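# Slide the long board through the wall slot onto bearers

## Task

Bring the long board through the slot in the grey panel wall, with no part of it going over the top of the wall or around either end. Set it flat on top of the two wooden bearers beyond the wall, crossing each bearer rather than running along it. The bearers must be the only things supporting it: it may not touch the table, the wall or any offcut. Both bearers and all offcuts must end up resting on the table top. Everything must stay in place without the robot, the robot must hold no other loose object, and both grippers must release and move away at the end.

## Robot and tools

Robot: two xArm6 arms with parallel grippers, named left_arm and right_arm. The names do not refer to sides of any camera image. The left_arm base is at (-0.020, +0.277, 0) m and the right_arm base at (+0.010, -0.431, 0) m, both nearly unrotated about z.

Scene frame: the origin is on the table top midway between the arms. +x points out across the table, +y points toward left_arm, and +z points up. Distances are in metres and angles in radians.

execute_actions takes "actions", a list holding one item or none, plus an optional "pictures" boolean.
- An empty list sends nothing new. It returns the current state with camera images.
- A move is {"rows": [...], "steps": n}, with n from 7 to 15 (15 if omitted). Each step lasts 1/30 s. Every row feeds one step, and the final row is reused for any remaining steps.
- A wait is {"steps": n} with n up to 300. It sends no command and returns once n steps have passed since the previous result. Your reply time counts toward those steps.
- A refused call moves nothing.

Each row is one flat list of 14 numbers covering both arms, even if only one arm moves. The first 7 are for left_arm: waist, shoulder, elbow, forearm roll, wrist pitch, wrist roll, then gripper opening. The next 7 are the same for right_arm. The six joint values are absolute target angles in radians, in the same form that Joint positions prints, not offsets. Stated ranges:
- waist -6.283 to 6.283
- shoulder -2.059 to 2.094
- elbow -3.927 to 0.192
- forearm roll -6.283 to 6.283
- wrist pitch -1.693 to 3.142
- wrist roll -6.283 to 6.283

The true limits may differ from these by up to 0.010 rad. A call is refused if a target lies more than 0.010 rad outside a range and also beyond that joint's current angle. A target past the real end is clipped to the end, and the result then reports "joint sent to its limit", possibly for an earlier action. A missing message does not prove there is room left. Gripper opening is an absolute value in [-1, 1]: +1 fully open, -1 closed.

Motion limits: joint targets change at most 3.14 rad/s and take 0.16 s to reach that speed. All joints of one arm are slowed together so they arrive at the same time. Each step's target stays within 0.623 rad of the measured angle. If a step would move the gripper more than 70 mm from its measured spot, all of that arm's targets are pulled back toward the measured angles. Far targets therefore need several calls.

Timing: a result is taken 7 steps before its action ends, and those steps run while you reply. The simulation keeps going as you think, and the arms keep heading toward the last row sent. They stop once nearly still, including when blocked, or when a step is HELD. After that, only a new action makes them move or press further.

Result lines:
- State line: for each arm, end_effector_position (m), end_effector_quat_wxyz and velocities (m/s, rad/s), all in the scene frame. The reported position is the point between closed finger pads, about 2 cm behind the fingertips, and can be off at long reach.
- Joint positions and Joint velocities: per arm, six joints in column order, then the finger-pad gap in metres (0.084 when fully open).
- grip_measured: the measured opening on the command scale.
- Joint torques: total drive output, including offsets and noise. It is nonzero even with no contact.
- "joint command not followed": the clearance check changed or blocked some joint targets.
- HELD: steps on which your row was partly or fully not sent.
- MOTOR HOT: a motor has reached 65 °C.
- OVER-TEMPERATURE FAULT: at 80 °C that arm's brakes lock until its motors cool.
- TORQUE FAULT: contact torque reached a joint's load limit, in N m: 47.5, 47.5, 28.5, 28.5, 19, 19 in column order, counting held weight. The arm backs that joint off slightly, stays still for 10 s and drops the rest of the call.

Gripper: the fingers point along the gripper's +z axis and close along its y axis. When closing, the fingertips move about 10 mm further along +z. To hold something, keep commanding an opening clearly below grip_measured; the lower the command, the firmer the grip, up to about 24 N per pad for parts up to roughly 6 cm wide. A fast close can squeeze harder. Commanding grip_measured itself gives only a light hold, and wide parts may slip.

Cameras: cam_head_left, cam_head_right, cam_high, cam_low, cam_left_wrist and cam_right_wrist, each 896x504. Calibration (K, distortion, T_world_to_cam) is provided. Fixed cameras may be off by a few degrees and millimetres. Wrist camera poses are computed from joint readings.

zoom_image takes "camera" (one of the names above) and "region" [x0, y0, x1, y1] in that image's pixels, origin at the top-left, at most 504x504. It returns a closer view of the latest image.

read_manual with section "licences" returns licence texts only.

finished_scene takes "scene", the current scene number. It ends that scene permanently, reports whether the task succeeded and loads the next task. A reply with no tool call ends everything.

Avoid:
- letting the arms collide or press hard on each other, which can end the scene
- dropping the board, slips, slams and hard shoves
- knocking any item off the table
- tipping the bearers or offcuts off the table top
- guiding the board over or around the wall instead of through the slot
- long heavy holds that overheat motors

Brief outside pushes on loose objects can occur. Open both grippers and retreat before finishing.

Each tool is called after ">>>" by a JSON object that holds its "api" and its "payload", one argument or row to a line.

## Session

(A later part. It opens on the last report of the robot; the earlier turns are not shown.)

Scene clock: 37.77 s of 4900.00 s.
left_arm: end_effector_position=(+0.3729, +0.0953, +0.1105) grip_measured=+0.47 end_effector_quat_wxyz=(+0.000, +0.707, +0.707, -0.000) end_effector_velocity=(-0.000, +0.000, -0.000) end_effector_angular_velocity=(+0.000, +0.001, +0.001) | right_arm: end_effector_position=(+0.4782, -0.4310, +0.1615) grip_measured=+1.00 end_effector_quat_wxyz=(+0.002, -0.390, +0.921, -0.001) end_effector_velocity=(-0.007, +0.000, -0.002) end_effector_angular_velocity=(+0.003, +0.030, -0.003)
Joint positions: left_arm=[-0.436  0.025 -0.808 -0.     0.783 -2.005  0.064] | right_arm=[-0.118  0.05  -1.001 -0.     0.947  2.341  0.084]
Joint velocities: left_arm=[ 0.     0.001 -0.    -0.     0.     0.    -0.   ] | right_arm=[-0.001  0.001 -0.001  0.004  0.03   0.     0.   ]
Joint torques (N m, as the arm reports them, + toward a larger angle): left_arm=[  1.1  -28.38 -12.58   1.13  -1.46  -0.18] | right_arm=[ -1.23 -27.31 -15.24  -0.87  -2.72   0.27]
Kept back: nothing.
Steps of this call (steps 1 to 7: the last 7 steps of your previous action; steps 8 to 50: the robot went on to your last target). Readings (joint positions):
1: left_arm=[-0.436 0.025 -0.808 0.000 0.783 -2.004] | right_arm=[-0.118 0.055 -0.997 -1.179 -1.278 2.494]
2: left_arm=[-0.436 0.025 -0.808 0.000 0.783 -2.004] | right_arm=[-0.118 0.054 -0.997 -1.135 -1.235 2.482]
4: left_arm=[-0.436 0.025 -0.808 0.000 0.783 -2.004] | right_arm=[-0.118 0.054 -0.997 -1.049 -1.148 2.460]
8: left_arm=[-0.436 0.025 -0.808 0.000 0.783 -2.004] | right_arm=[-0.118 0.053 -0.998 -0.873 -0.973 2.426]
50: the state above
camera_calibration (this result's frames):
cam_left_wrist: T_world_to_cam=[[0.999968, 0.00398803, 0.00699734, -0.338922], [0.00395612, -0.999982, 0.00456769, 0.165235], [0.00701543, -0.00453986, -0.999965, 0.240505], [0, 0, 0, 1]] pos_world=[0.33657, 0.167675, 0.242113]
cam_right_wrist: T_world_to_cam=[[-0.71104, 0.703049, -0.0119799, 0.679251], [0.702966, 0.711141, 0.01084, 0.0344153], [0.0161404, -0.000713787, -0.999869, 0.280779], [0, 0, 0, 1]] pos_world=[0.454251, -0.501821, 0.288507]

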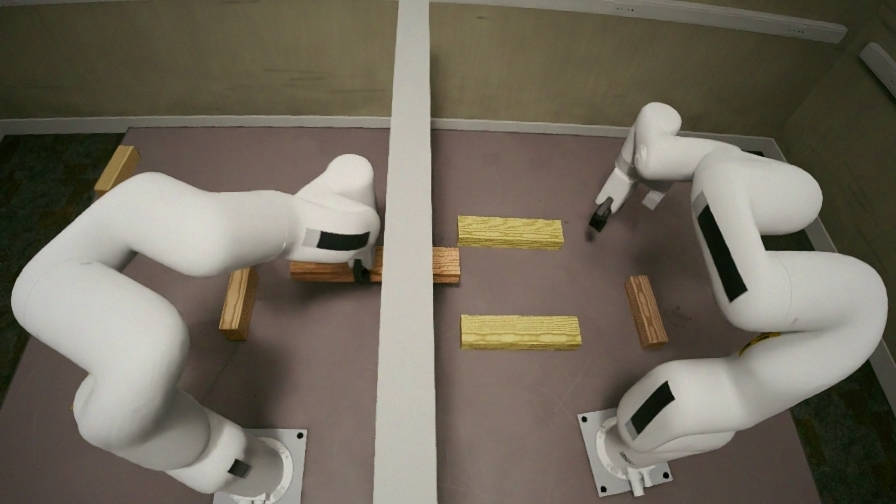

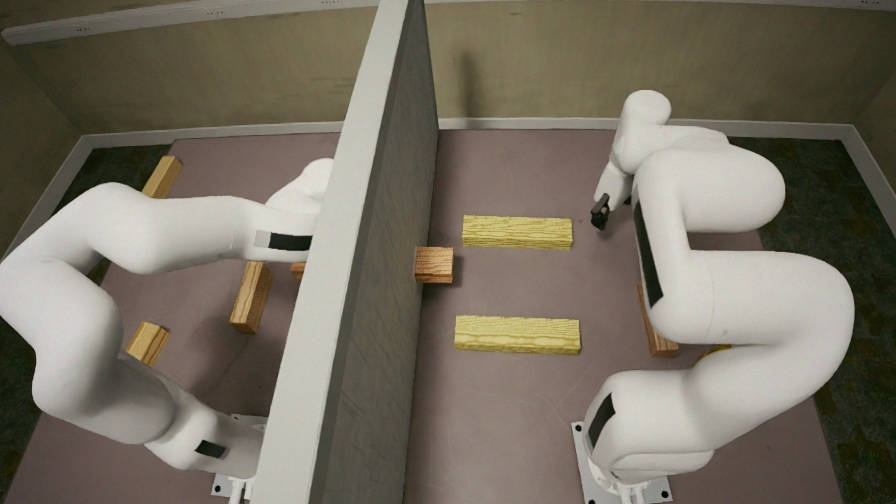

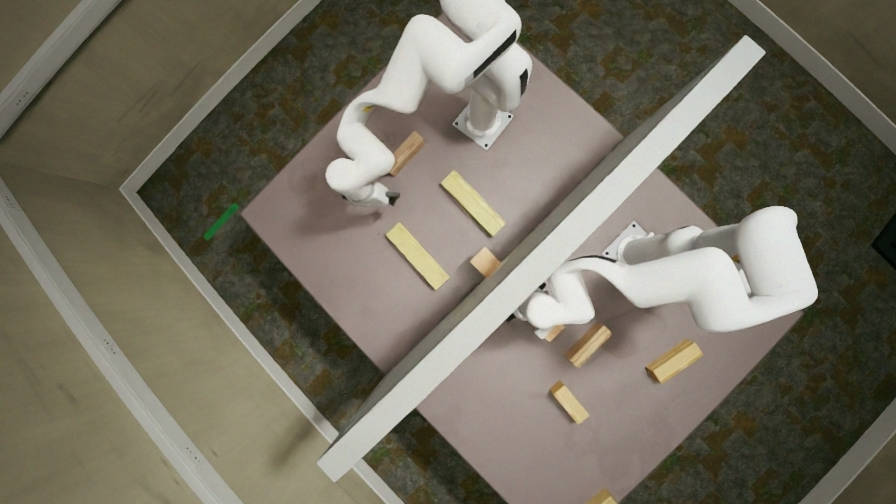

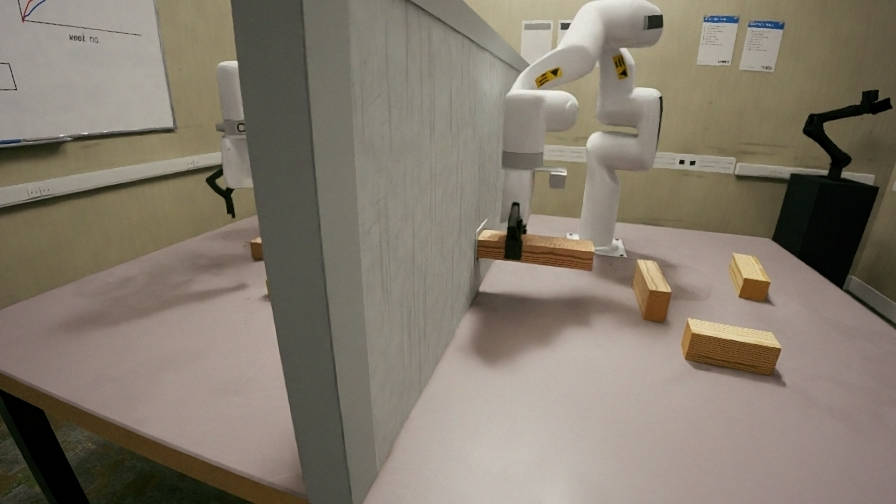

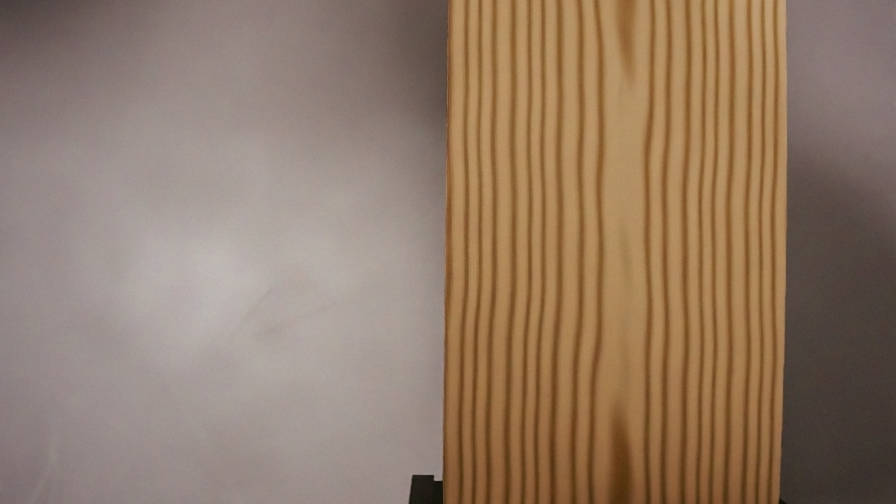

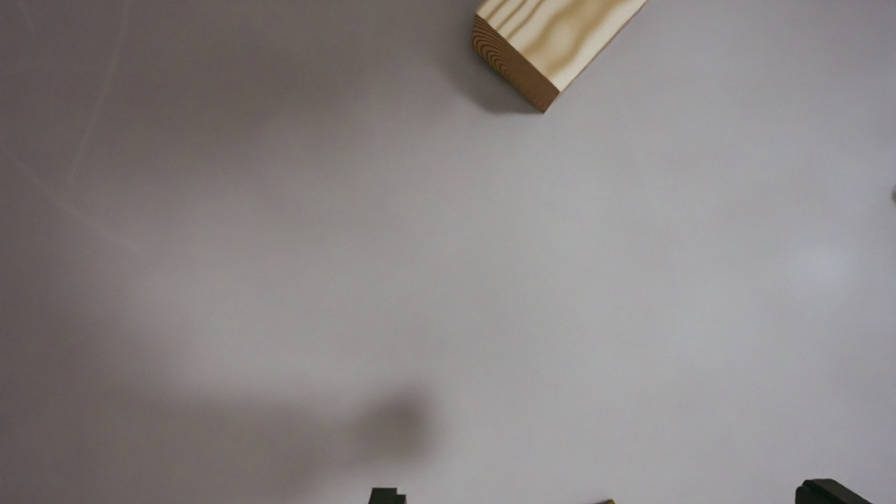

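>>> {"api": "execute_actions", "payload": {
  "actions": [
    {"rows": [[-0.4357,0.030,-0.8054,0,0.7755,-2.0045,-1, 0.5,0.1364,-1.2253,0,1.0889,2.341,1]], "steps": 15}
  ]
}}

>>> {"api": "execute_actions", "payload": {
  "actions": [
    {"steps": 14}
  ]
}}

>>> {"api": "execute_actions", "payload": {
  "actions": [
    {"rows": [[-0.4357,0.0349,-0.8029,0,0.7681,-2.0045,-1, 0.52,0.1364,-1.2253,0,1.0889,2.341,1],[-0.4357,0.0349,-0.8029,0,0.7681,-2.0045,-1, 0.54,0.1364,-1.2253,0,1.0889,2.341,1],[-0.4357,0.0349,-0.8029,0,0.7681,-2.0045,-1, 0.56,0.1364,-1.2253,0,1.0889,2.341,1],[-0.4357,0.0349,-0.8029,0,0.7681,-2.0045,-1, 0.58,0.1364,-1.2253,0,1.0889,2.341,1],[-0.4357,0.0349,-0.8029,0,0.7681,-2.0045,-1, 0.60,0.1364,-1.2253,0,1.0889,2.341,1],[-0.4357,0.0349,-0.8029,0,0.7681,-2.0045,-1, 0.615,0.1364,-1.2253,0,1.0889,2.341,1],[-0.4357,0.0349,-0.8029,0,0.7681,-2.0045,-1, 0.63,0.1364,-1.2253,0,1.0889,2.341,1],[-0.4357,0.0349,-0.8029,0,0.7681,-2.0045,-1, 0.64,0.1364,-1.2253,0,1.0889,2.341,1],[-0.4357,0.0349,-0.8029,0,0.7681,-2.0045,-1, 0.647,0.1364,-1.2253,0,1.0889,2.341,1],[-0.4357,0.0349,-0.8029,0,0.7681,-2.0045,-1, 0.652,0.1364,-1.2253,0,1.0889,2.341,1]], "steps": 15}
  ]
}}

>>> {"api": "execute_actions", "payload": {
  "actions": [
    {"steps": 14}
  ],
  "pictures": true
}}

Scene clock: 39.00 s of 4900.00 s.
left_arm: end_effector_position=(+0.3727, +0.0954, +0.1079) grip_measured=+0.47 end_effector_quat_wxyz=(-0.000, +0.707, +0.707, -0.000) end_effector_velocity=(+0.002, -0.001, +0.000) end_effector_angular_velocity=(-0.003, -0.007, +0.000) | right_arm: end_effector_position=(+0.4821, -0.3473, +0.1722) grip_measured=+1.00 end_effector_quat_wxyz=(+0.000, -0.469, +0.883, -0.000) end_effector_velocity=(-0.017, +0.407, +0.052) end_effector_angular_velocity=(-0.001, +0.004, +0.843)
Joint positions: left_arm=[-0.436  0.03  -0.805  0.     0.776 -2.004  0.064] | right_arm=[ 0.057  0.075 -1.065  0.     0.989  2.341  0.084]
Joint velocities: left_arm=[ 0.     0.002 -0.001  0.    -0.009 -0.     0.   ] | right_arm=[ 0.843  0.118 -0.303 -0.001  0.19  -0.    -0.   ]
Joint torques (N m, as the arm reports them, + toward a larger angle): left_arm=[  1.16 -28.63 -12.61   1.14  -1.48  -0.22] | right_arm=[ -1.53 -28.19 -15.33  -0.76  -3.02   0.27]
Steps of this call (steps 1 to 29: the robot went on to your last target; steps 30 to 37: the first 8 steps of this action). Readings (joint positions):
30: left_arm=[-0.436 0.025 -0.808 -0.000 0.783 -2.004] | right_arm=[-0.118 0.050 -1.000 -0.000 0.950 2.341]
31: left_arm=[-0.436 0.026 -0.808 -0.000 0.781 -2.004] | right_arm=[-0.113 0.051 -1.002 -0.000 0.952 2.341]
33: left_arm=[-0.436 0.028 -0.807 -0.000 0.778 -2.005] | right_arm=[-0.067 0.058 -1.019 -0.000 0.963 2.341]
37: the state above

Scene clock: 39.47 s of 4900.00 s.
left_arm: end_effector_position=(+0.3729, +0.0953, +0.1079) grip_measured=+0.47 end_effector_quat_wxyz=(-0.000, +0.707, +0.707, -0.000) end_effector_velocity=(-0.000, +0.000, -0.000) end_effector_angular_velocity=(-0.000, +0.000, +0.001) | right_arm: end_effector_position=(+0.4354, -0.1612, +0.1967) grip_measured=+1.00 end_effector_quat_wxyz=(+0.000, -0.631, +0.776, +0.000) end_effector_velocity=(-0.155, +0.324, +0.045) end_effector_angular_velocity=(+0.006, -0.004, +0.705)
Joint positions: left_arm=[-0.436  0.03  -0.805 -0.     0.776 -2.004  0.064] | right_arm=[ 0.447  0.129 -1.206  0.     1.077  2.341  0.084]
Joint velocities: left_arm=[ 0.     0.001  0.    -0.    -0.    -0.001 -0.   ] | right_arm=[ 0.706  0.095 -0.251  0.003  0.149  0.     0.   ]
Joint torques (N m, as the arm reports them, + toward a larger angle): left_arm=[  0.93 -28.36 -12.44   1.    -1.3   -0.21] | right_arm=[ -6.43 -31.27 -15.15  -1.05  -2.5    0.28]
Kept back: nothing.
Steps of this call (steps 1 to 7: the last 7 steps of your previous action; steps 8 to 14: the robot went on to your last target). Readings (joint positions):
1: left_arm=[-0.436 0.030 -0.805 0.000 0.776 -2.004] | right_arm=[0.085 0.079 -1.075 0.000 0.996 2.341]
2: left_arm=[-0.436 0.030 -0.805 0.000 0.776 -2.004] | right_arm=[0.114 0.083 -1.085 0.000 1.002 2.341]
4: left_arm=[-0.436 0.030 -0.806 -0.000 0.776 -2.005] | right_arm=[0.171 0.090 -1.106 0.000 1.015 2.341]
8: left_arm=[-0.436 0.030 -0.805 -0.000 0.776 -2.005] | right_arm=[0.283 0.106 -1.146 0.000 1.040 2.341]
14: the state above

Scene clock: 39.73 s of 4900.00 s.
left_arm: end_effector_position=(+0.3727, +0.0954, +0.1054) grip_measured=+0.47 end_effector_quat_wxyz=(-0.000, +0.707, +0.707, -0.000) end_effector_velocity=(+0.002, -0.001, -0.000) end_effector_angular_velocity=(-0.002, -0.005, -0.000) | right_arm: end_effector_position=(+0.3972, -0.1043, +0.1997) grip_measured=+1.00 end_effector_quat_wxyz=(-0.000, -0.682, +0.731, -0.000) end_effector_velocity=(-0.173, +0.207, +0.001) end_effector_angular_velocity=(+0.001, +0.001, +0.532)
Joint positions: left_arm=[-0.436  0.035 -0.803  0.     0.769 -2.004  0.064] | right_arm=[ 0.582  0.136 -1.224 -0.     1.089  2.341  0.084]
Joint velocities: left_arm=[-0.     0.003 -0.002  0.    -0.007 -0.    -0.   ] | right_arm=[ 0.531  0.002 -0.006  0.001  0.004 -0.001 -0.   ]
Joint torques (N m, as the arm reports them, + toward a larger angle): left_arm=[  0.91 -28.74 -12.42   1.    -1.49  -0.24] | right_arm=[ -2.66 -30.79 -15.83  -0.93  -2.72   0.27]
Steps of this call (steps 1 to 8: the first 8 steps of this action). Readings (joint positions):
1: left_arm=[-0.436 0.030 -0.805 -0.000 0.775 -2.004] | right_arm=[0.468 0.132 -1.213 0.000 1.081 2.341]
2: left_arm=[-0.436 0.031 -0.805 -0.000 0.774 -2.004] | right_arm=[0.483 0.133 -1.218 0.000 1.084 2.341]
4: left_arm=[-0.436 0.033 -0.804 -0.000 0.771 -2.005] | right_arm=[0.512 0.135 -1.222 -0.000 1.087 2.341]
8: the state above

Scene clock: 40.20 s of 4900.00 s.
left_arm: end_effector_position=(+0.3729, +0.0953, +0.1055) grip_measured=+0.47 end_effector_quat_wxyz=(-0.000, +0.707, +0.707, -0.000) end_effector_velocity=(-0.001, +0.000, -0.000) end_effector_angular_velocity=(+0.001, +0.002, -0.000) | right_arm: end_effector_position=(+0.3741, -0.0784, +0.2000) grip_measured=+1.00 end_effector_quat_wxyz=(-0.000, -0.707, +0.707, -0.000) end_effector_velocity=(-0.001, +0.002, +0.001) end_effector_angular_velocity=(+0.001, -0.001, +0.004)
Joint positions: left_arm=[-0.436  0.035 -0.803 -0.     0.768 -2.004  0.064] | right_arm=[ 0.651  0.136 -1.225 -0.     1.089  2.341  0.084]
Joint velocities: left_arm=[-0.     0.001  0.     0.     0.002 -0.    -0.   ] | right_arm=[ 0.004 -0.001 -0.     0.    -0.     0.     0.   ]
Joint torques (N m, as the arm reports them, + toward a larger angle): left_arm=[  1.19 -28.38 -12.33   1.1   -1.32  -0.28] | right_arm=[ -1.27 -30.5  -15.92  -0.81  -2.73   0.24]
Kept back: nothing.
Steps of this call (steps 1 to 7: the last 7 steps of your previous action; steps 8 to 14: the robot went on to your last target). Readings (joint positions):
1: left_arm=[-0.436 0.035 -0.803 0.000 0.768 -2.004] | right_arm=[0.600 0.136 -1.224 0.000 1.089 2.341]
2: left_arm=[-0.436 0.035 -0.803 0.000 0.768 -2.004] | right_arm=[0.615 0.136 -1.225 0.000 1.089 2.341]
4: left_arm=[-0.436 0.035 -0.803 -0.000 0.768 -2.005] | right_arm=[0.636 0.136 -1.225 0.000 1.089 2.341]
8: left_arm=[-0.436 0.035 -0.803 -0.000 0.768 -2.004] | right_arm=[0.649 0.136 -1.225 -0.000 1.089 2.341]
14: the state above
camera_calibration (this result's frames):
cam_left_wrist: T_world_to_cam=[[0.999968, 0.0039877, 0.00692516, -0.338829], [0.00395636, -0.999982, 0.00453394, 0.165285], [0.00694311, -0.0045064, -0.999966, 0.235519], [0, 0, 0, 1]] pos_world=[0.336529, 0.167695, 0.237108]
cam_right_wrist: T_world_to_cam=[[-0.999901, 0.0108891, -0.00893174, 0.410917], [0.010816, 0.999908, 0.00818462, 0.138529], [0.00902004, 0.0080872, -0.999927, 0.324571], [0, 0, 0, 1]] pos_world=[0.40645, -0.145615, 0.327084]

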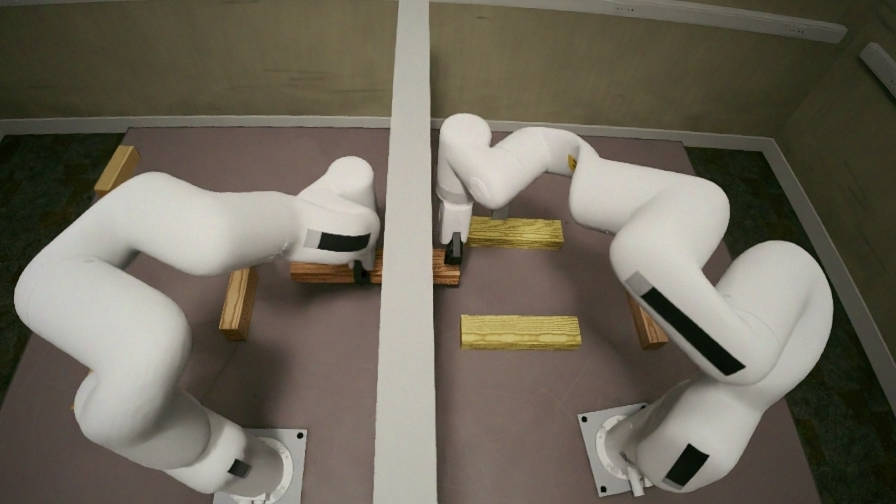

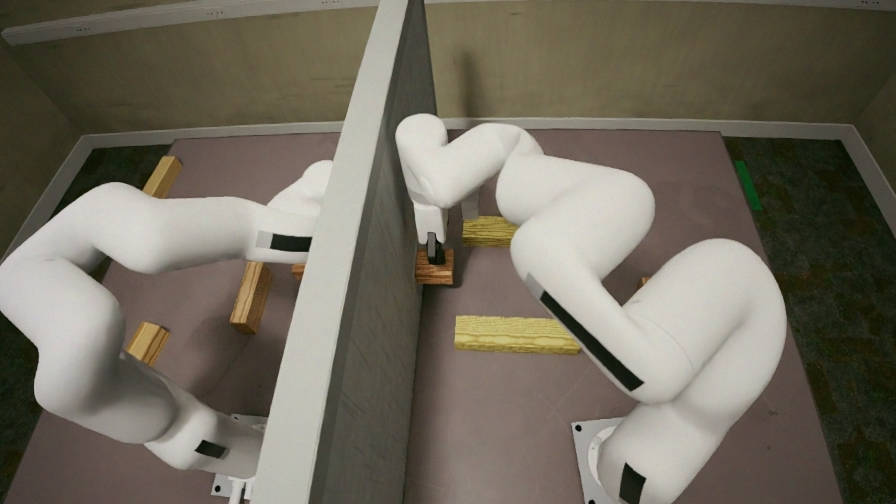

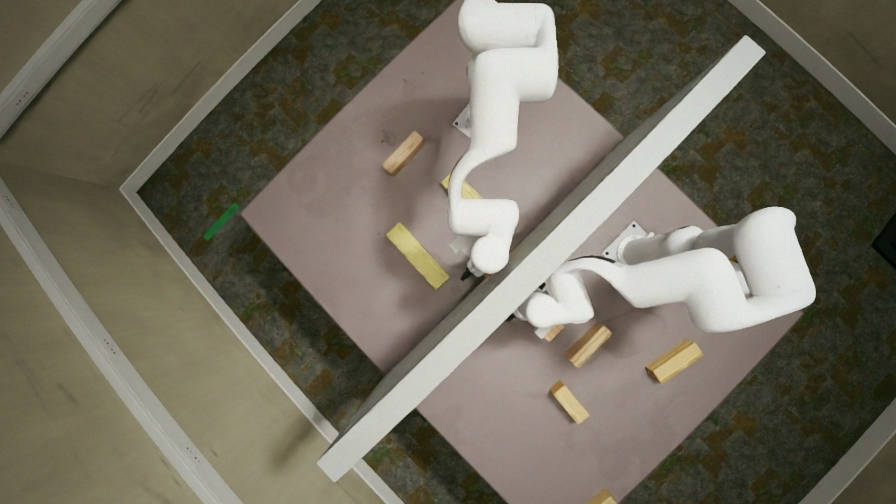

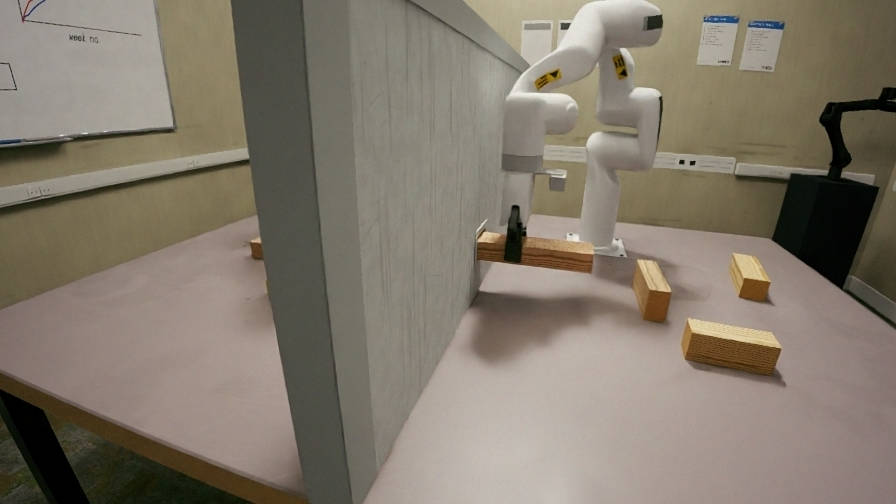

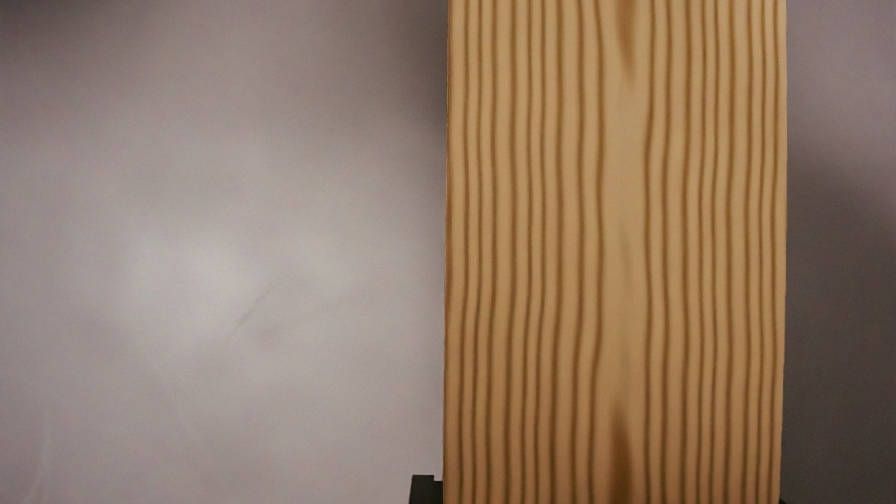

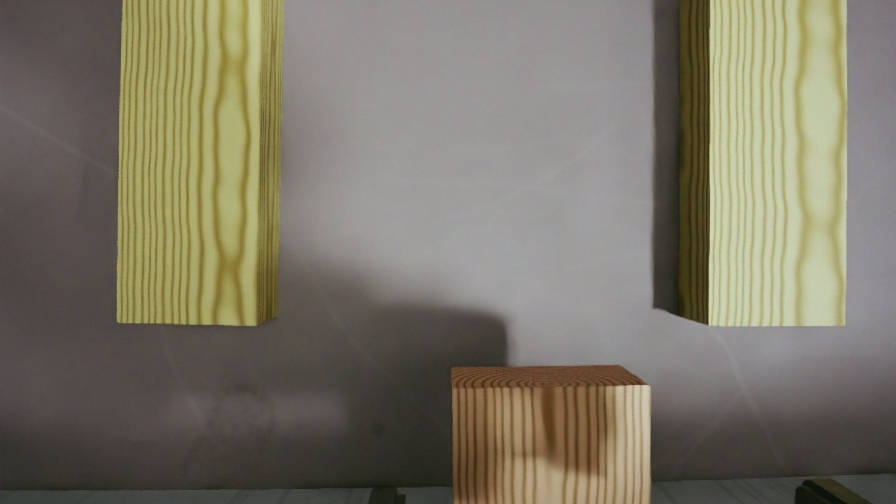

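>>> {"api": "execute_actions", "payload": {
  "actions": [
    {"rows": [[-0.4357,0.0349,-0.8029,0,0.7681,-2.0045,-1, 0.652,0.141,-1.217,0,1.076,2.341,1],[-0.4357,0.0349,-0.8029,0,0.7681,-2.0045,-1, 0.652,0.148,-1.205,0,1.057,2.341,1],[-0.4357,0.0349,-0.8029,0,0.7681,-2.0045,-1, 0.652,0.156,-1.193,0,1.037,2.341,1],[-0.4357,0.0349,-0.8029,0,0.7681,-2.0045,-1, 0.652,0.164,-1.181,0,1.017,2.341,1],[-0.4357,0.0349,-0.8029,0,0.7681,-2.0045,-1, 0.652,0.173,-1.169,0,0.996,2.341,1],[-0.4357,0.0349,-0.8029,0,0.7681,-2.0045,-1, 0.652,0.182,-1.158,0,0.976,2.341,1],[-0.4357,0.0349,-0.8029,0,0.7681,-2.0045,-1, 0.652,0.1918,-1.1468,0,0.955,2.341,1],[-0.4357,0.0349,-0.8029,0,0.7681,-2.0045,-1, 0.652,0.202,-1.137,0,0.935,2.341,1],[-0.4357,0.0349,-0.8029,0,0.7681,-2.0045,-1, 0.652,0.213,-1.128,0,0.915,2.341,1],[-0.4357,0.0349,-0.8029,0,0.7681,-2.0045,-1, 0.652,0.225,-1.119,0,0.894,2.341,1],[-0.4357,0.0349,-0.8029,0,0.7681,-2.0045,-1, 0.652,0.237,-1.111,0,0.874,2.341,1],[-0.4357,0.0349,-0.8029,0,0.7681,-2.0045,-1, 0.652,0.248,-1.104,0,0.856,2.341,1],[-0.4357,0.0349,-0.8029,0,0.7681,-2.0045,-1, 0.652,0.257,-1.099,0,0.842,2.341,1],[-0.4357,0.0349,-0.8029,0,0.7681,-2.0045,-1, 0.652,0.262,-1.096,0,0.834,2.341,1],[-0.4357,0.0349,-0.8029,0,0.7681,-2.0045,-1, 0.652,0.2649,-1.0945,0,0.8296,2.341,1]], "steps": 15}
  ]
}}

>>> {"api": "execute_actions", "payload": {
  "actions": [
    {"steps": 15}
  ],
  "pictures": true
}}

Scene clock: 41.60 s of 4900.00 s.
left_arm: end_effector_position=(+0.3728, +0.0953, +0.1054) grip_measured=+0.47 end_effector_quat_wxyz=(-0.000, +0.707, +0.707, -0.000) end_effector_velocity=(-0.000, -0.000, +0.000) end_effector_angular_velocity=(-0.000, -0.000, +0.000) | right_arm: end_effector_position=(+0.3740, -0.0777, +0.1703) grip_measured=+1.00 end_effector_quat_wxyz=(+0.000, -0.707, +0.707, -0.000) end_effector_velocity=(-0.008, -0.008, -0.227) end_effector_angular_velocity=(-0.034, +0.035, -0.001)
Joint positions: left_arm=[-0.436  0.035 -0.803 -0.     0.768 -2.004  0.064] | right_arm=[ 0.652  0.168 -1.177  0.     1.009  2.341  0.084]
Joint velocities: left_arm=[-0. -0.  0. -0. -0. -0. -0.] | right_arm=[-0.     0.258  0.338  0.    -0.548  0.    -0.   ]
Joint torques (N m, as the arm reports them, + toward a larger angle): left_arm=[  1.21 -28.57 -12.32   1.11  -1.48  -0.26] | right_arm=[ -1.16 -29.55 -15.38  -0.86  -2.73   0.27]
Steps of this call (steps 1 to 30: the robot went on to your last target; steps 31 to 34: nothing new was sent; steps 35 to 42: the first 8 steps of this action). Readings (joint positions):
35: left_arm=[-0.436 0.035 -0.803 0.000 0.768 -2.004] | right_arm=[0.652 0.136 -1.225 -0.000 1.089 2.341]
36: left_arm=[-0.436 0.035 -0.803 0.000 0.768 -2.004] | right_arm=[0.652 0.137 -1.224 -0.000 1.086 2.341]
38: left_arm=[-0.436 0.035 -0.803 0.000 0.768 -2.004] | right_arm=[0.652 0.141 -1.216 -0.000 1.071 2.341]
42: the state above

Scene clock: 42.10 s of 4900.00 s.
left_arm: end_effector_position=(+0.3728, +0.0953, +0.1054) grip_measured=+0.47 end_effector_quat_wxyz=(-0.000, +0.707, +0.707, -0.000) end_effector_velocity=(-0.000, +0.000, -0.001) end_effector_angular_velocity=(+0.001, +0.002, +0.000) | right_arm: end_effector_position=(+0.3742, -0.0775, +0.1033) grip_measured=+1.00 end_effector_quat_wxyz=(+0.001, -0.707, +0.707, -0.000) end_effector_velocity=(+0.003, +0.003, +0.002) end_effector_angular_velocity=(+0.014, -0.014, +0.000)
Joint positions: left_arm=[-0.436  0.035 -0.803  0.     0.768 -2.005  0.064] | right_arm=[ 0.652  0.263 -1.096 -0.     0.831  2.341  0.084]
Joint velocities: left_arm=[ 0.     0.001  0.     0.     0.001 -0.    -0.   ] | right_arm=[ 0.    -0.002  0.    -0.    -0.018 -0.    -0.   ]
Joint torques (N m, as the arm reports them, + toward a larger angle): left_arm=[  1.05 -28.5  -12.31   1.14  -1.42  -0.25] | right_arm=[ -1.19 -31.82 -14.42  -0.81  -2.52   0.19]
Kept back: nothing.
Steps of this call (steps 1 to 7: the last 7 steps of your previous action; steps 8 to 15: the robot went on to your last target). Readings (joint positions):
1: left_arm=[-0.436 0.035 -0.803 0.000 0.768 -2.004] | right_arm=[0.652 0.177 -1.166 0.000 0.990 2.341]
2: left_arm=[-0.436 0.035 -0.803 0.000 0.768 -2.004] | right_arm=[0.652 0.186 -1.155 0.000 0.971 2.341]
4: left_arm=[-0.436 0.035 -0.803 -0.000 0.768 -2.004] | right_arm=[0.652 0.207 -1.136 0.000 0.931 2.341]
8: left_arm=[-0.436 0.035 -0.803 0.000 0.768 -2.004] | right_arm=[0.652 0.248 -1.105 0.000 0.861 2.341]
15: the state above
camera_calibration (this result's frames):
cam_left_wrist: T_world_to_cam=[[0.999968, 0.00398755, 0.00690682, -0.338822], [0.00395635, -0.999982, 0.00452509, 0.165289], [0.00692474, -0.00449762, -0.999966, 0.235517], [0, 0, 0, 1]] pos_world=[0.336526, 0.167696, 0.237101]
cam_right_wrist: T_world_to_cam=[[-0.999896, 0.00994368, -0.0104499, 0.410285], [0.00984201, 0.999904, 0.00973686, 0.13867], [0.0105458, 0.009633, -0.999898, 0.227423], [0, 0, 0, 1]] pos_world=[0.406479, -0.144927, 0.230337]

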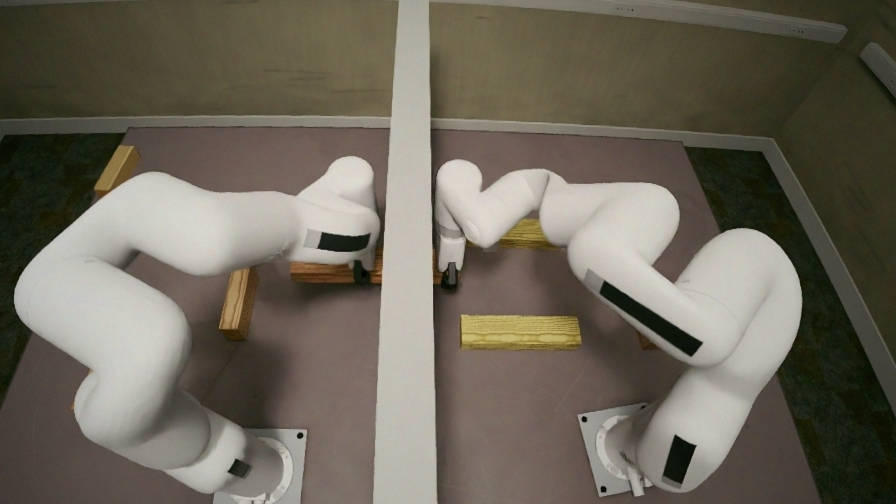

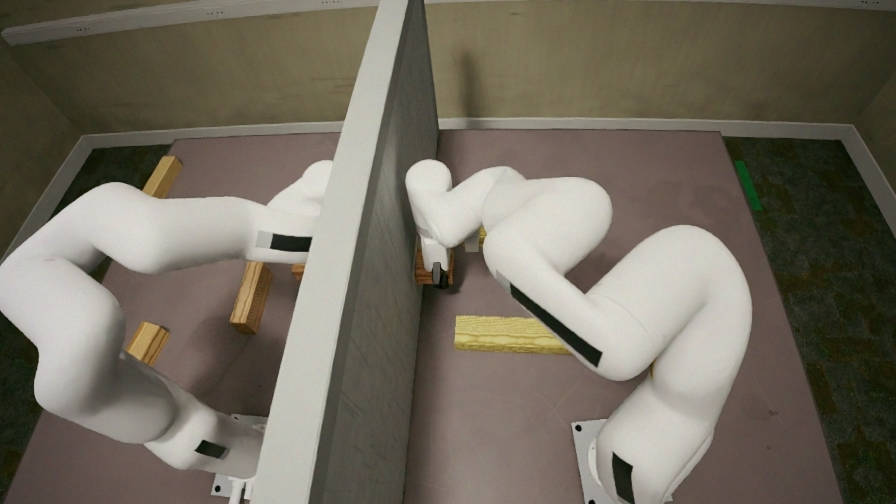

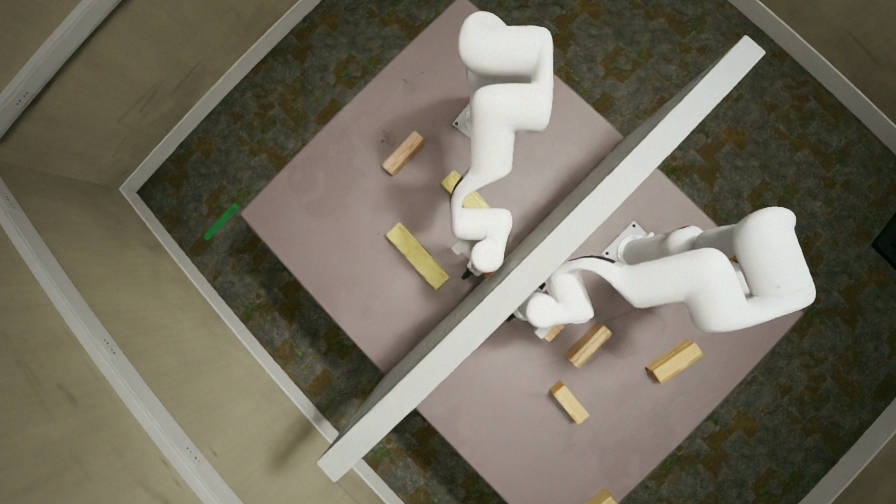

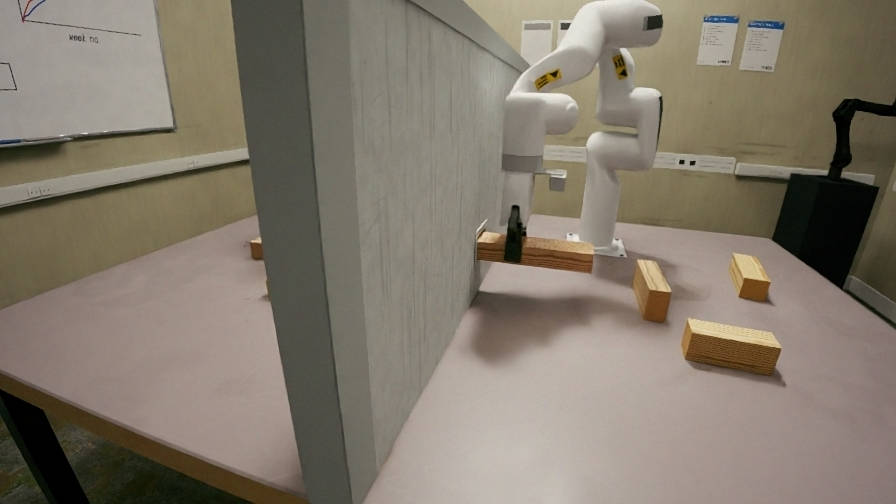

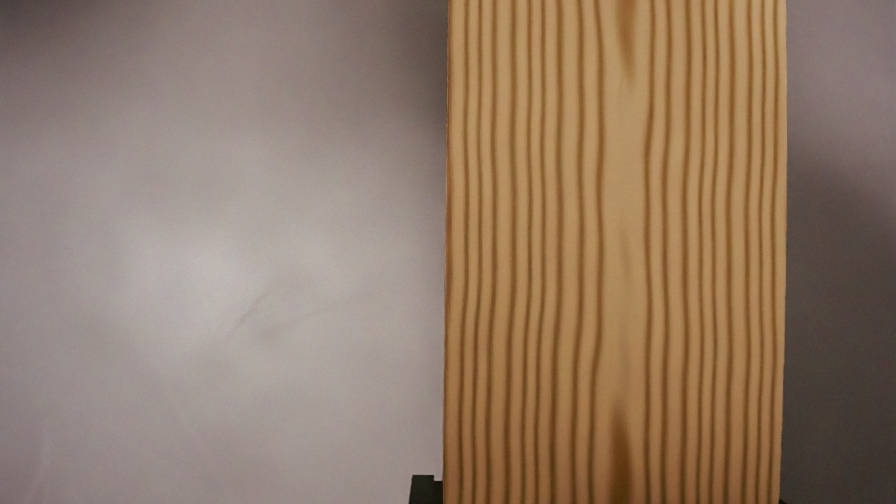

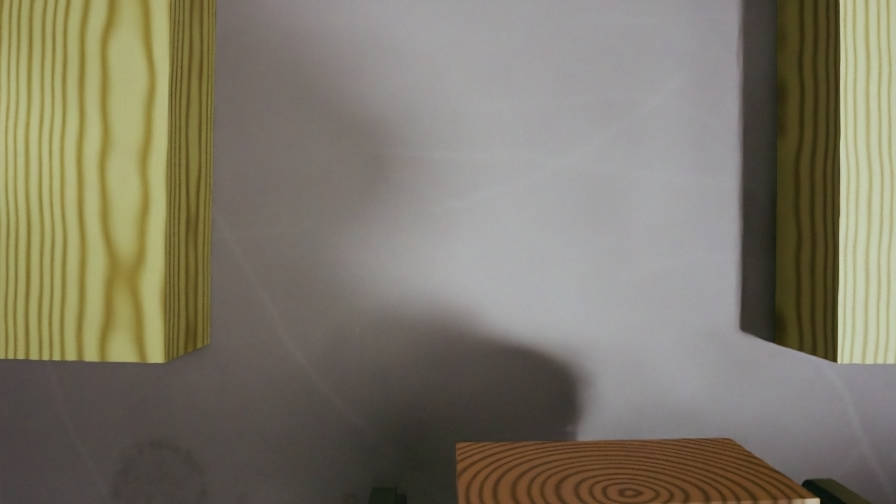

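>>> {"api": "execute_actions", "payload": {
  "actions": [
    {"rows": [[-0.4357,0.0349,-0.8029,0,0.7681,-2.0045,-1, 0.652,0.2649,-1.0945,0,0.8296,2.341,0.5],[-0.4357,0.0349,-0.8029,0,0.7681,-2.0045,-1, 0.652,0.2649,-1.0945,0,0.8296,2.341,0.5],[-0.4357,0.0349,-0.8029,0,0.7681,-2.0045,-1, 0.652,0.2649,-1.0945,0,0.8296,2.341,0.5],[-0.4357,0.0349,-0.8029,0,0.7681,-2.0045,-1, 0.652,0.2649,-1.0945,0,0.8296,2.341,0.5],[-0.4357,0.0349,-0.8029,0,0.7681,-2.0045,-1, 0.652,0.2649,-1.0945,0,0.8296,2.341,0.5],[-0.4357,0.0349,-0.8029,0,0.7681,-2.0045,-1, 0.652,0.2649,-1.0945,0,0.8296,2.341,0],[-0.4357,0.0349,-0.8029,0,0.7681,-2.0045,-1, 0.652,0.2649,-1.0945,0,0.8296,2.341,-1],[-0.4357,0.0349,-0.8029,0,0.7681,-2.0045,-1, 0.652,0.2649,-1.0945,0,0.8296,2.341,-1],[-0.4357,0.0349,-0.8029,0,0.7681,-2.0045,-1, 0.652,0.2649,-1.0945,0,0.8296,2.341,-1],[-0.4357,0.0349,-0.8029,0,0.7681,-2.0045,-1, 0.652,0.2649,-1.0945,0,0.8296,2.341,-1],[-0.4357,0.0349,-0.8029,0,0.7681,-2.0045,0.3, 0.652,0.2649,-1.0945,0,0.8296,2.341,-1],[-0.4357,0.0349,-0.8029,0,0.7681,-2.0045,1, 0.652,0.2649,-1.0945,0,0.8296,2.341,-1]], "steps": 15}
  ]
}}

>>> {"api": "execute_actions", "payload": {
  "actions": [
    {"rows": [[-0.4357,0.0349,-0.8029,0,0.7681,-2.0045,1, 0.652,0.2649,-1.0945,0,0.8296,2.341,-1],[-0.4357,0.0349,-0.8029,0,0.7681,-2.0045,1, 0.652,0.2649,-1.0945,0,0.8296,2.341,-1],[-0.424,0.0278,-0.7944,0,0.7666,-1.9928,1, 0.652,0.2649,-1.0945,0,0.8296,2.341,-1],[-0.401,0.0144,-0.7785,0,0.7641,-1.9698,1, 0.652,0.2649,-1.0945,0,0.8296,2.341,-1],[-0.375,0.0004,-0.7618,0,0.7614,-1.9438,1, 0.652,0.2649,-1.0945,0,0.8296,2.341,-1],[-0.3487,-0.0127,-0.7464,0,0.7591,-1.9175,1, 0.652,0.2649,-1.0945,0,0.8296,2.341,-1],[-0.322,-0.0247,-0.7323,0,0.7570,-1.8908,1, 0.652,0.2649,-1.0945,0,0.8296,2.341,-1],[-0.297,-0.0352,-0.7202,0,0.7554,-1.8658,1, 0.652,0.2649,-1.0945,0,0.8296,2.341,-1],[-0.266,-0.0468,-0.7070,0,0.7538,-1.8348,1, 0.652,0.2649,-1.0945,0,0.8296,2.341,-1],[-0.232,-0.0577,-0.6945,0,0.7522,-1.8008,1, 0.652,0.2649,-1.0945,0,0.8296,2.341,-1],[-0.2077,-0.0647,-0.6867,0,0.7514,-1.7765,1, 0.652,0.2649,-1.0945,0,0.8296,2.341,-1],[-0.185,-0.0703,-0.6804,0,0.7507,-1.7538,1, 0.652,0.2649,-1.0945,0,0.8296,2.341,-1],[-0.161,-0.0757,-0.6744,0,0.7501,-1.7298,1, 0.652,0.2649,-1.0945,0,0.8296,2.341,-1],[-0.145,-0.0789,-0.6708,0,0.7497,-1.7138,1, 0.652,0.2649,-1.0945,0,0.8296,2.341,-1],[-0.1336,-0.0810,-0.6685,0,0.7495,-1.7024,1, 0.652,0.2649,-1.0945,0,0.8296,2.341,-1]], "steps": 15}
  ]
}}

>>> {"api": "execute_actions", "payload": {
  "actions": [
    {"steps": 15}
  ],
  "pictures": true
}}

Scene clock: 43.67 s of 4900.00 s.
left_arm: end_effector_position=(+0.3729, +0.0954, +0.1054) grip_measured=+0.47 end_effector_quat_wxyz=(-0.000, +0.707, +0.707, -0.000) end_effector_velocity=(+0.000, -0.001, +0.001) end_effector_angular_velocity=(-0.001, -0.001, -0.001) | right_arm: end_effector_position=(+0.3736, -0.0780, +0.1020) grip_measured=+0.47 end_effector_quat_wxyz=(-0.000, -0.707, +0.707, +0.000) end_effector_velocity=(+0.001, -0.001, -0.001) end_effector_angular_velocity=(-0.001, +0.000, -0.001)
Joint positions: left_arm=[-0.436  0.035 -0.803 -0.     0.768 -2.005  0.064] | right_arm=[ 0.652  0.265 -1.094  0.     0.83   2.341  0.064]
Joint velocities: left_arm=[-0.001 -0.    -0.001 -0.001 -0.     0.    -0.   ] | right_arm=[-0.002  0.002  0.    -0.    -0.001 -0.     0.   ]
Joint torques (N m, as the arm reports them, + toward a larger angle): left_arm=[  0.84 -28.77 -12.25   1.12  -1.39  -0.07] | right_arm=[ -1.44 -32.1  -14.68  -0.74  -2.89   0.19]
Steps of this call (steps 1 to 15: the robot went on to your last target; steps 16 to 39: nothing new was sent; steps 40 to 47: the first 8 steps of this action). Readings (joint positions):
40: left_arm=[-0.436 0.035 -0.803 -0.000 0.768 -2.004] | right_arm=[0.652 0.265 -1.095 0.000 0.830 2.341]
41: left_arm=[-0.436 0.035 -0.803 0.000 0.768 -2.004] | right_arm=[0.652 0.265 -1.095 -0.000 0.830 2.341]
43: left_arm=[-0.436 0.035 -0.803 0.000 0.768 -2.004] | right_arm=[0.652 0.265 -1.094 -0.000 0.830 2.341]
47: the state above

Scene clock: 44.17 s of 4900.00 s.
left_arm: end_effector_position=(+0.3734, +0.1185, +0.1058) grip_measured=+1.00 end_effector_quat_wxyz=(+0.000, +0.708, +0.706, +0.000) end_effector_velocity=(+0.003, +0.275, -0.002) end_effector_angular_velocity=(+0.004, +0.007, +0.024) | right_arm: end_effector_position=(+0.3737, -0.0780, +0.1019) grip_measured=+0.47 end_effector_quat_wxyz=(-0.000, -0.707, +0.707, -0.000) end_effector_velocity=(-0.000, -0.001, -0.001) end_effector_angular_velocity=(-0.001, +0.001, -0.001)
Joint positions: left_arm=[-0.386  0.006 -0.77  -0.     0.762 -1.953  0.084] | right_arm=[ 0.652  0.265 -1.094 -0.     0.83   2.341  0.064]
Joint velocities: left_arm=[ 0.603 -0.302  0.363  0.001 -0.053  0.579  0.001] | right_arm=[-0.     0.     0.001  0.     0.     0.     0.   ]
Joint torques (N m, as the arm reports them, + toward a larger angle): left_arm=[  5.08 -26.32 -10.67   1.14  -1.09  -0.03] | right_arm=[ -1.29 -32.44 -14.89  -0.66  -2.95   0.28]
Steps of this call (steps 1 to 7: the last 7 steps of your previous action; steps 8 to 15: the first 8 steps of this action). Readings (joint positions):
8: left_arm=[-0.436 0.034 -0.805 -0.000 0.768 -2.004] | right_arm=[0.652 0.265 -1.094 -0.000 0.830 2.341]
9: left_arm=[-0.436 0.034 -0.805 -0.000 0.768 -2.004] | right_arm=[0.652 0.265 -1.094 -0.000 0.830 2.341]
11: left_arm=[-0.434 0.033 -0.803 -0.000 0.767 -2.002] | right_arm=[0.652 0.265 -1.094 -0.000 0.830 2.341]
15: the state above

Scene clock: 44.67 s of 4900.00 s.
left_arm: end_effector_position=(+0.3730, +0.2243, +0.1055) grip_measured=+1.00 end_effector_quat_wxyz=(+0.000, +0.707, +0.707, +0.000) end_effector_velocity=(-0.001, +0.007, +0.000) end_effector_angular_velocity=(-0.000, -0.000, -0.014) | right_arm: end_effector_position=(+0.3737, -0.0780, +0.1020) grip_measured=+0.47 end_effector_quat_wxyz=(-0.000, -0.707, +0.707, -0.000) end_effector_velocity=(+0.000, +0.000, +0.000) end_effector_angular_velocity=(+0.000, -0.000, +0.001)
Joint positions: left_arm=[-0.136 -0.08  -0.669 -0.     0.75  -1.705  0.084] | right_arm=[ 0.652  0.265 -1.094 -0.     0.83   2.341  0.064]
Joint velocities: left_arm=[ 0.017 -0.005  0.006  0.    -0.001  0.03  -0.   ] | right_arm=[ 0. -0. -0. -0.  0. -0. -0.]
Joint torques (N m, as the arm reports them, + toward a larger angle): left_arm=[  0.93 -22.85 -11.12   1.16  -1.05  -0.35] | right_arm=[ -1.18 -32.33 -14.85  -0.64  -2.93   0.24]
Kept back: nothing.
Steps of this call (steps 1 to 7: the last 7 steps of your previous action; steps 8 to 15: the robot went on to your last target). Readings (joint positions):
1: left_arm=[-0.364 -0.004 -0.757 -0.000 0.761 -1.932] | right_arm=[0.652 0.265 -1.094 -0.000 0.830 2.341]
2: left_arm=[-0.341 -0.015 -0.745 -0.000 0.759 -1.909] | right_arm=[0.652 0.265 -1.094 -0.000 0.830 2.341]
4: left_arm=[-0.289 -0.036 -0.720 0.000 0.756 -1.858] | right_arm=[0.652 0.265 -1.094 -0.000 0.830 2.341]
8: left_arm=[-0.186 -0.068 -0.684 0.000 0.751 -1.757] | right_arm=[0.652 0.265 -1.094 -0.000 0.830 2.341]
15: the state above
camera_calibration (this result's frames):
cam_left_wrist: T_world_to_cam=[[0.999968, 0.00366166, 0.00707225, -0.3394], [0.0036293, -0.999983, 0.00458219, 0.294326], [0.0070889, -0.00455638, -0.999964, 0.236114], [0, 0, 0, 1]] pos_world=[0.336647, 0.296639, 0.237157]
cam_right_wrist: T_world_to_cam=[[-0.999911, 0.00996483, -0.00886014, 0.409606], [0.00989254, 0.999918, 0.00816613, 0.139349], [0.00894078, 0.00807775, -0.999927, 0.226556], [0, 0, 0, 1]] pos_world=[0.406166, -0.145249, 0.229031]

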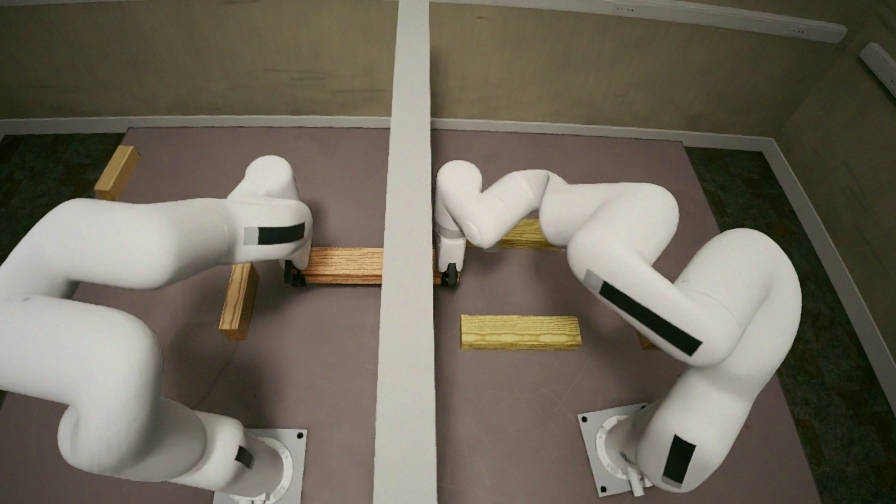

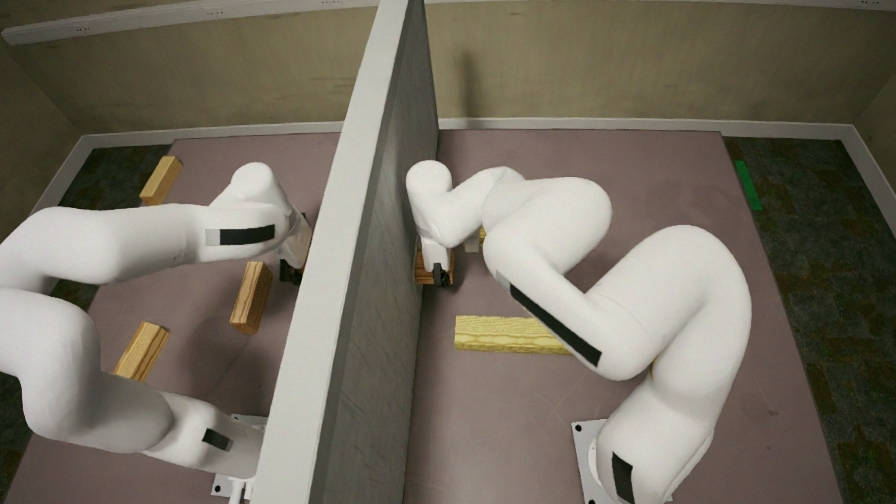

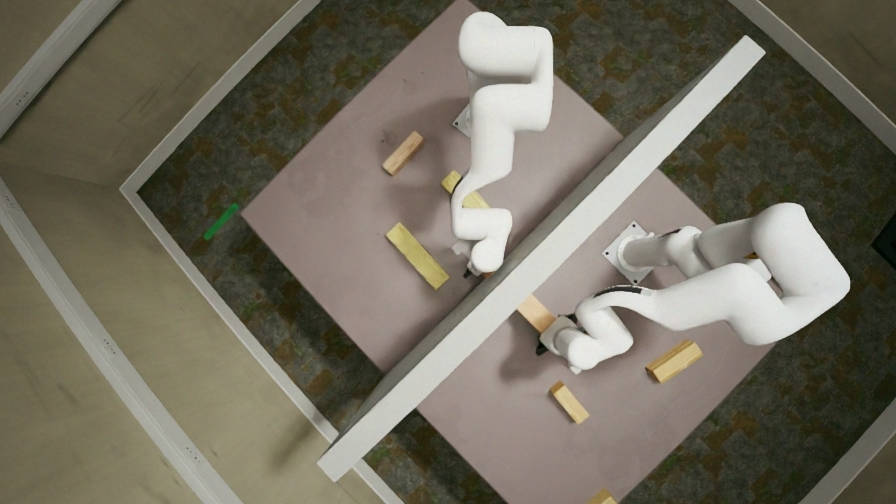

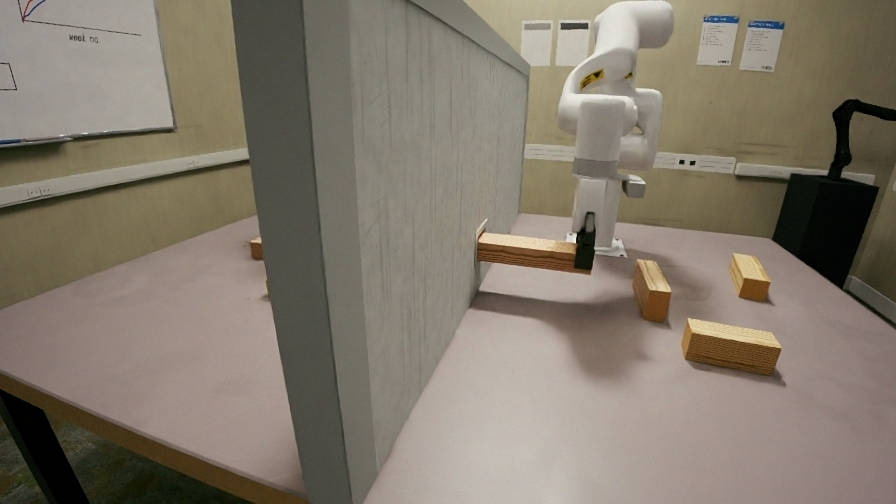

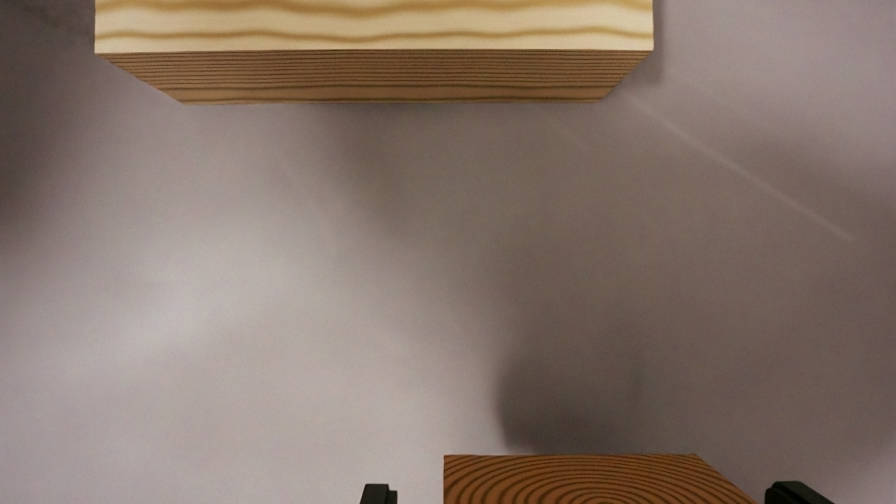

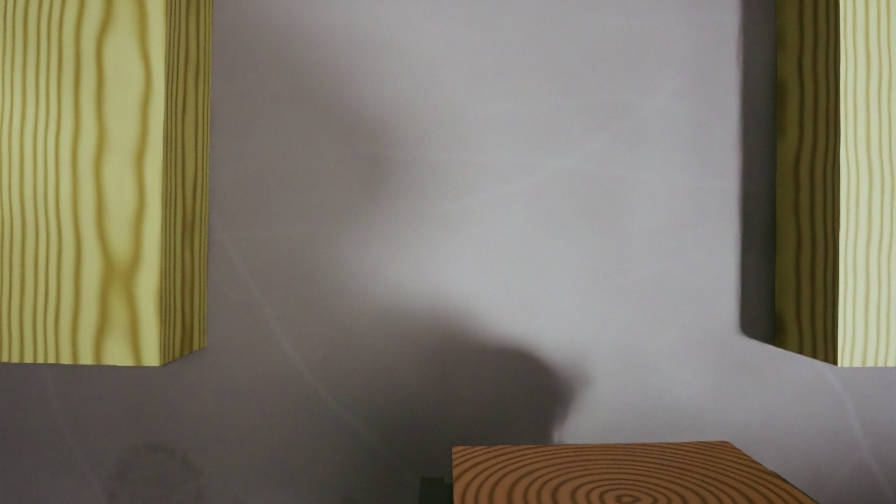

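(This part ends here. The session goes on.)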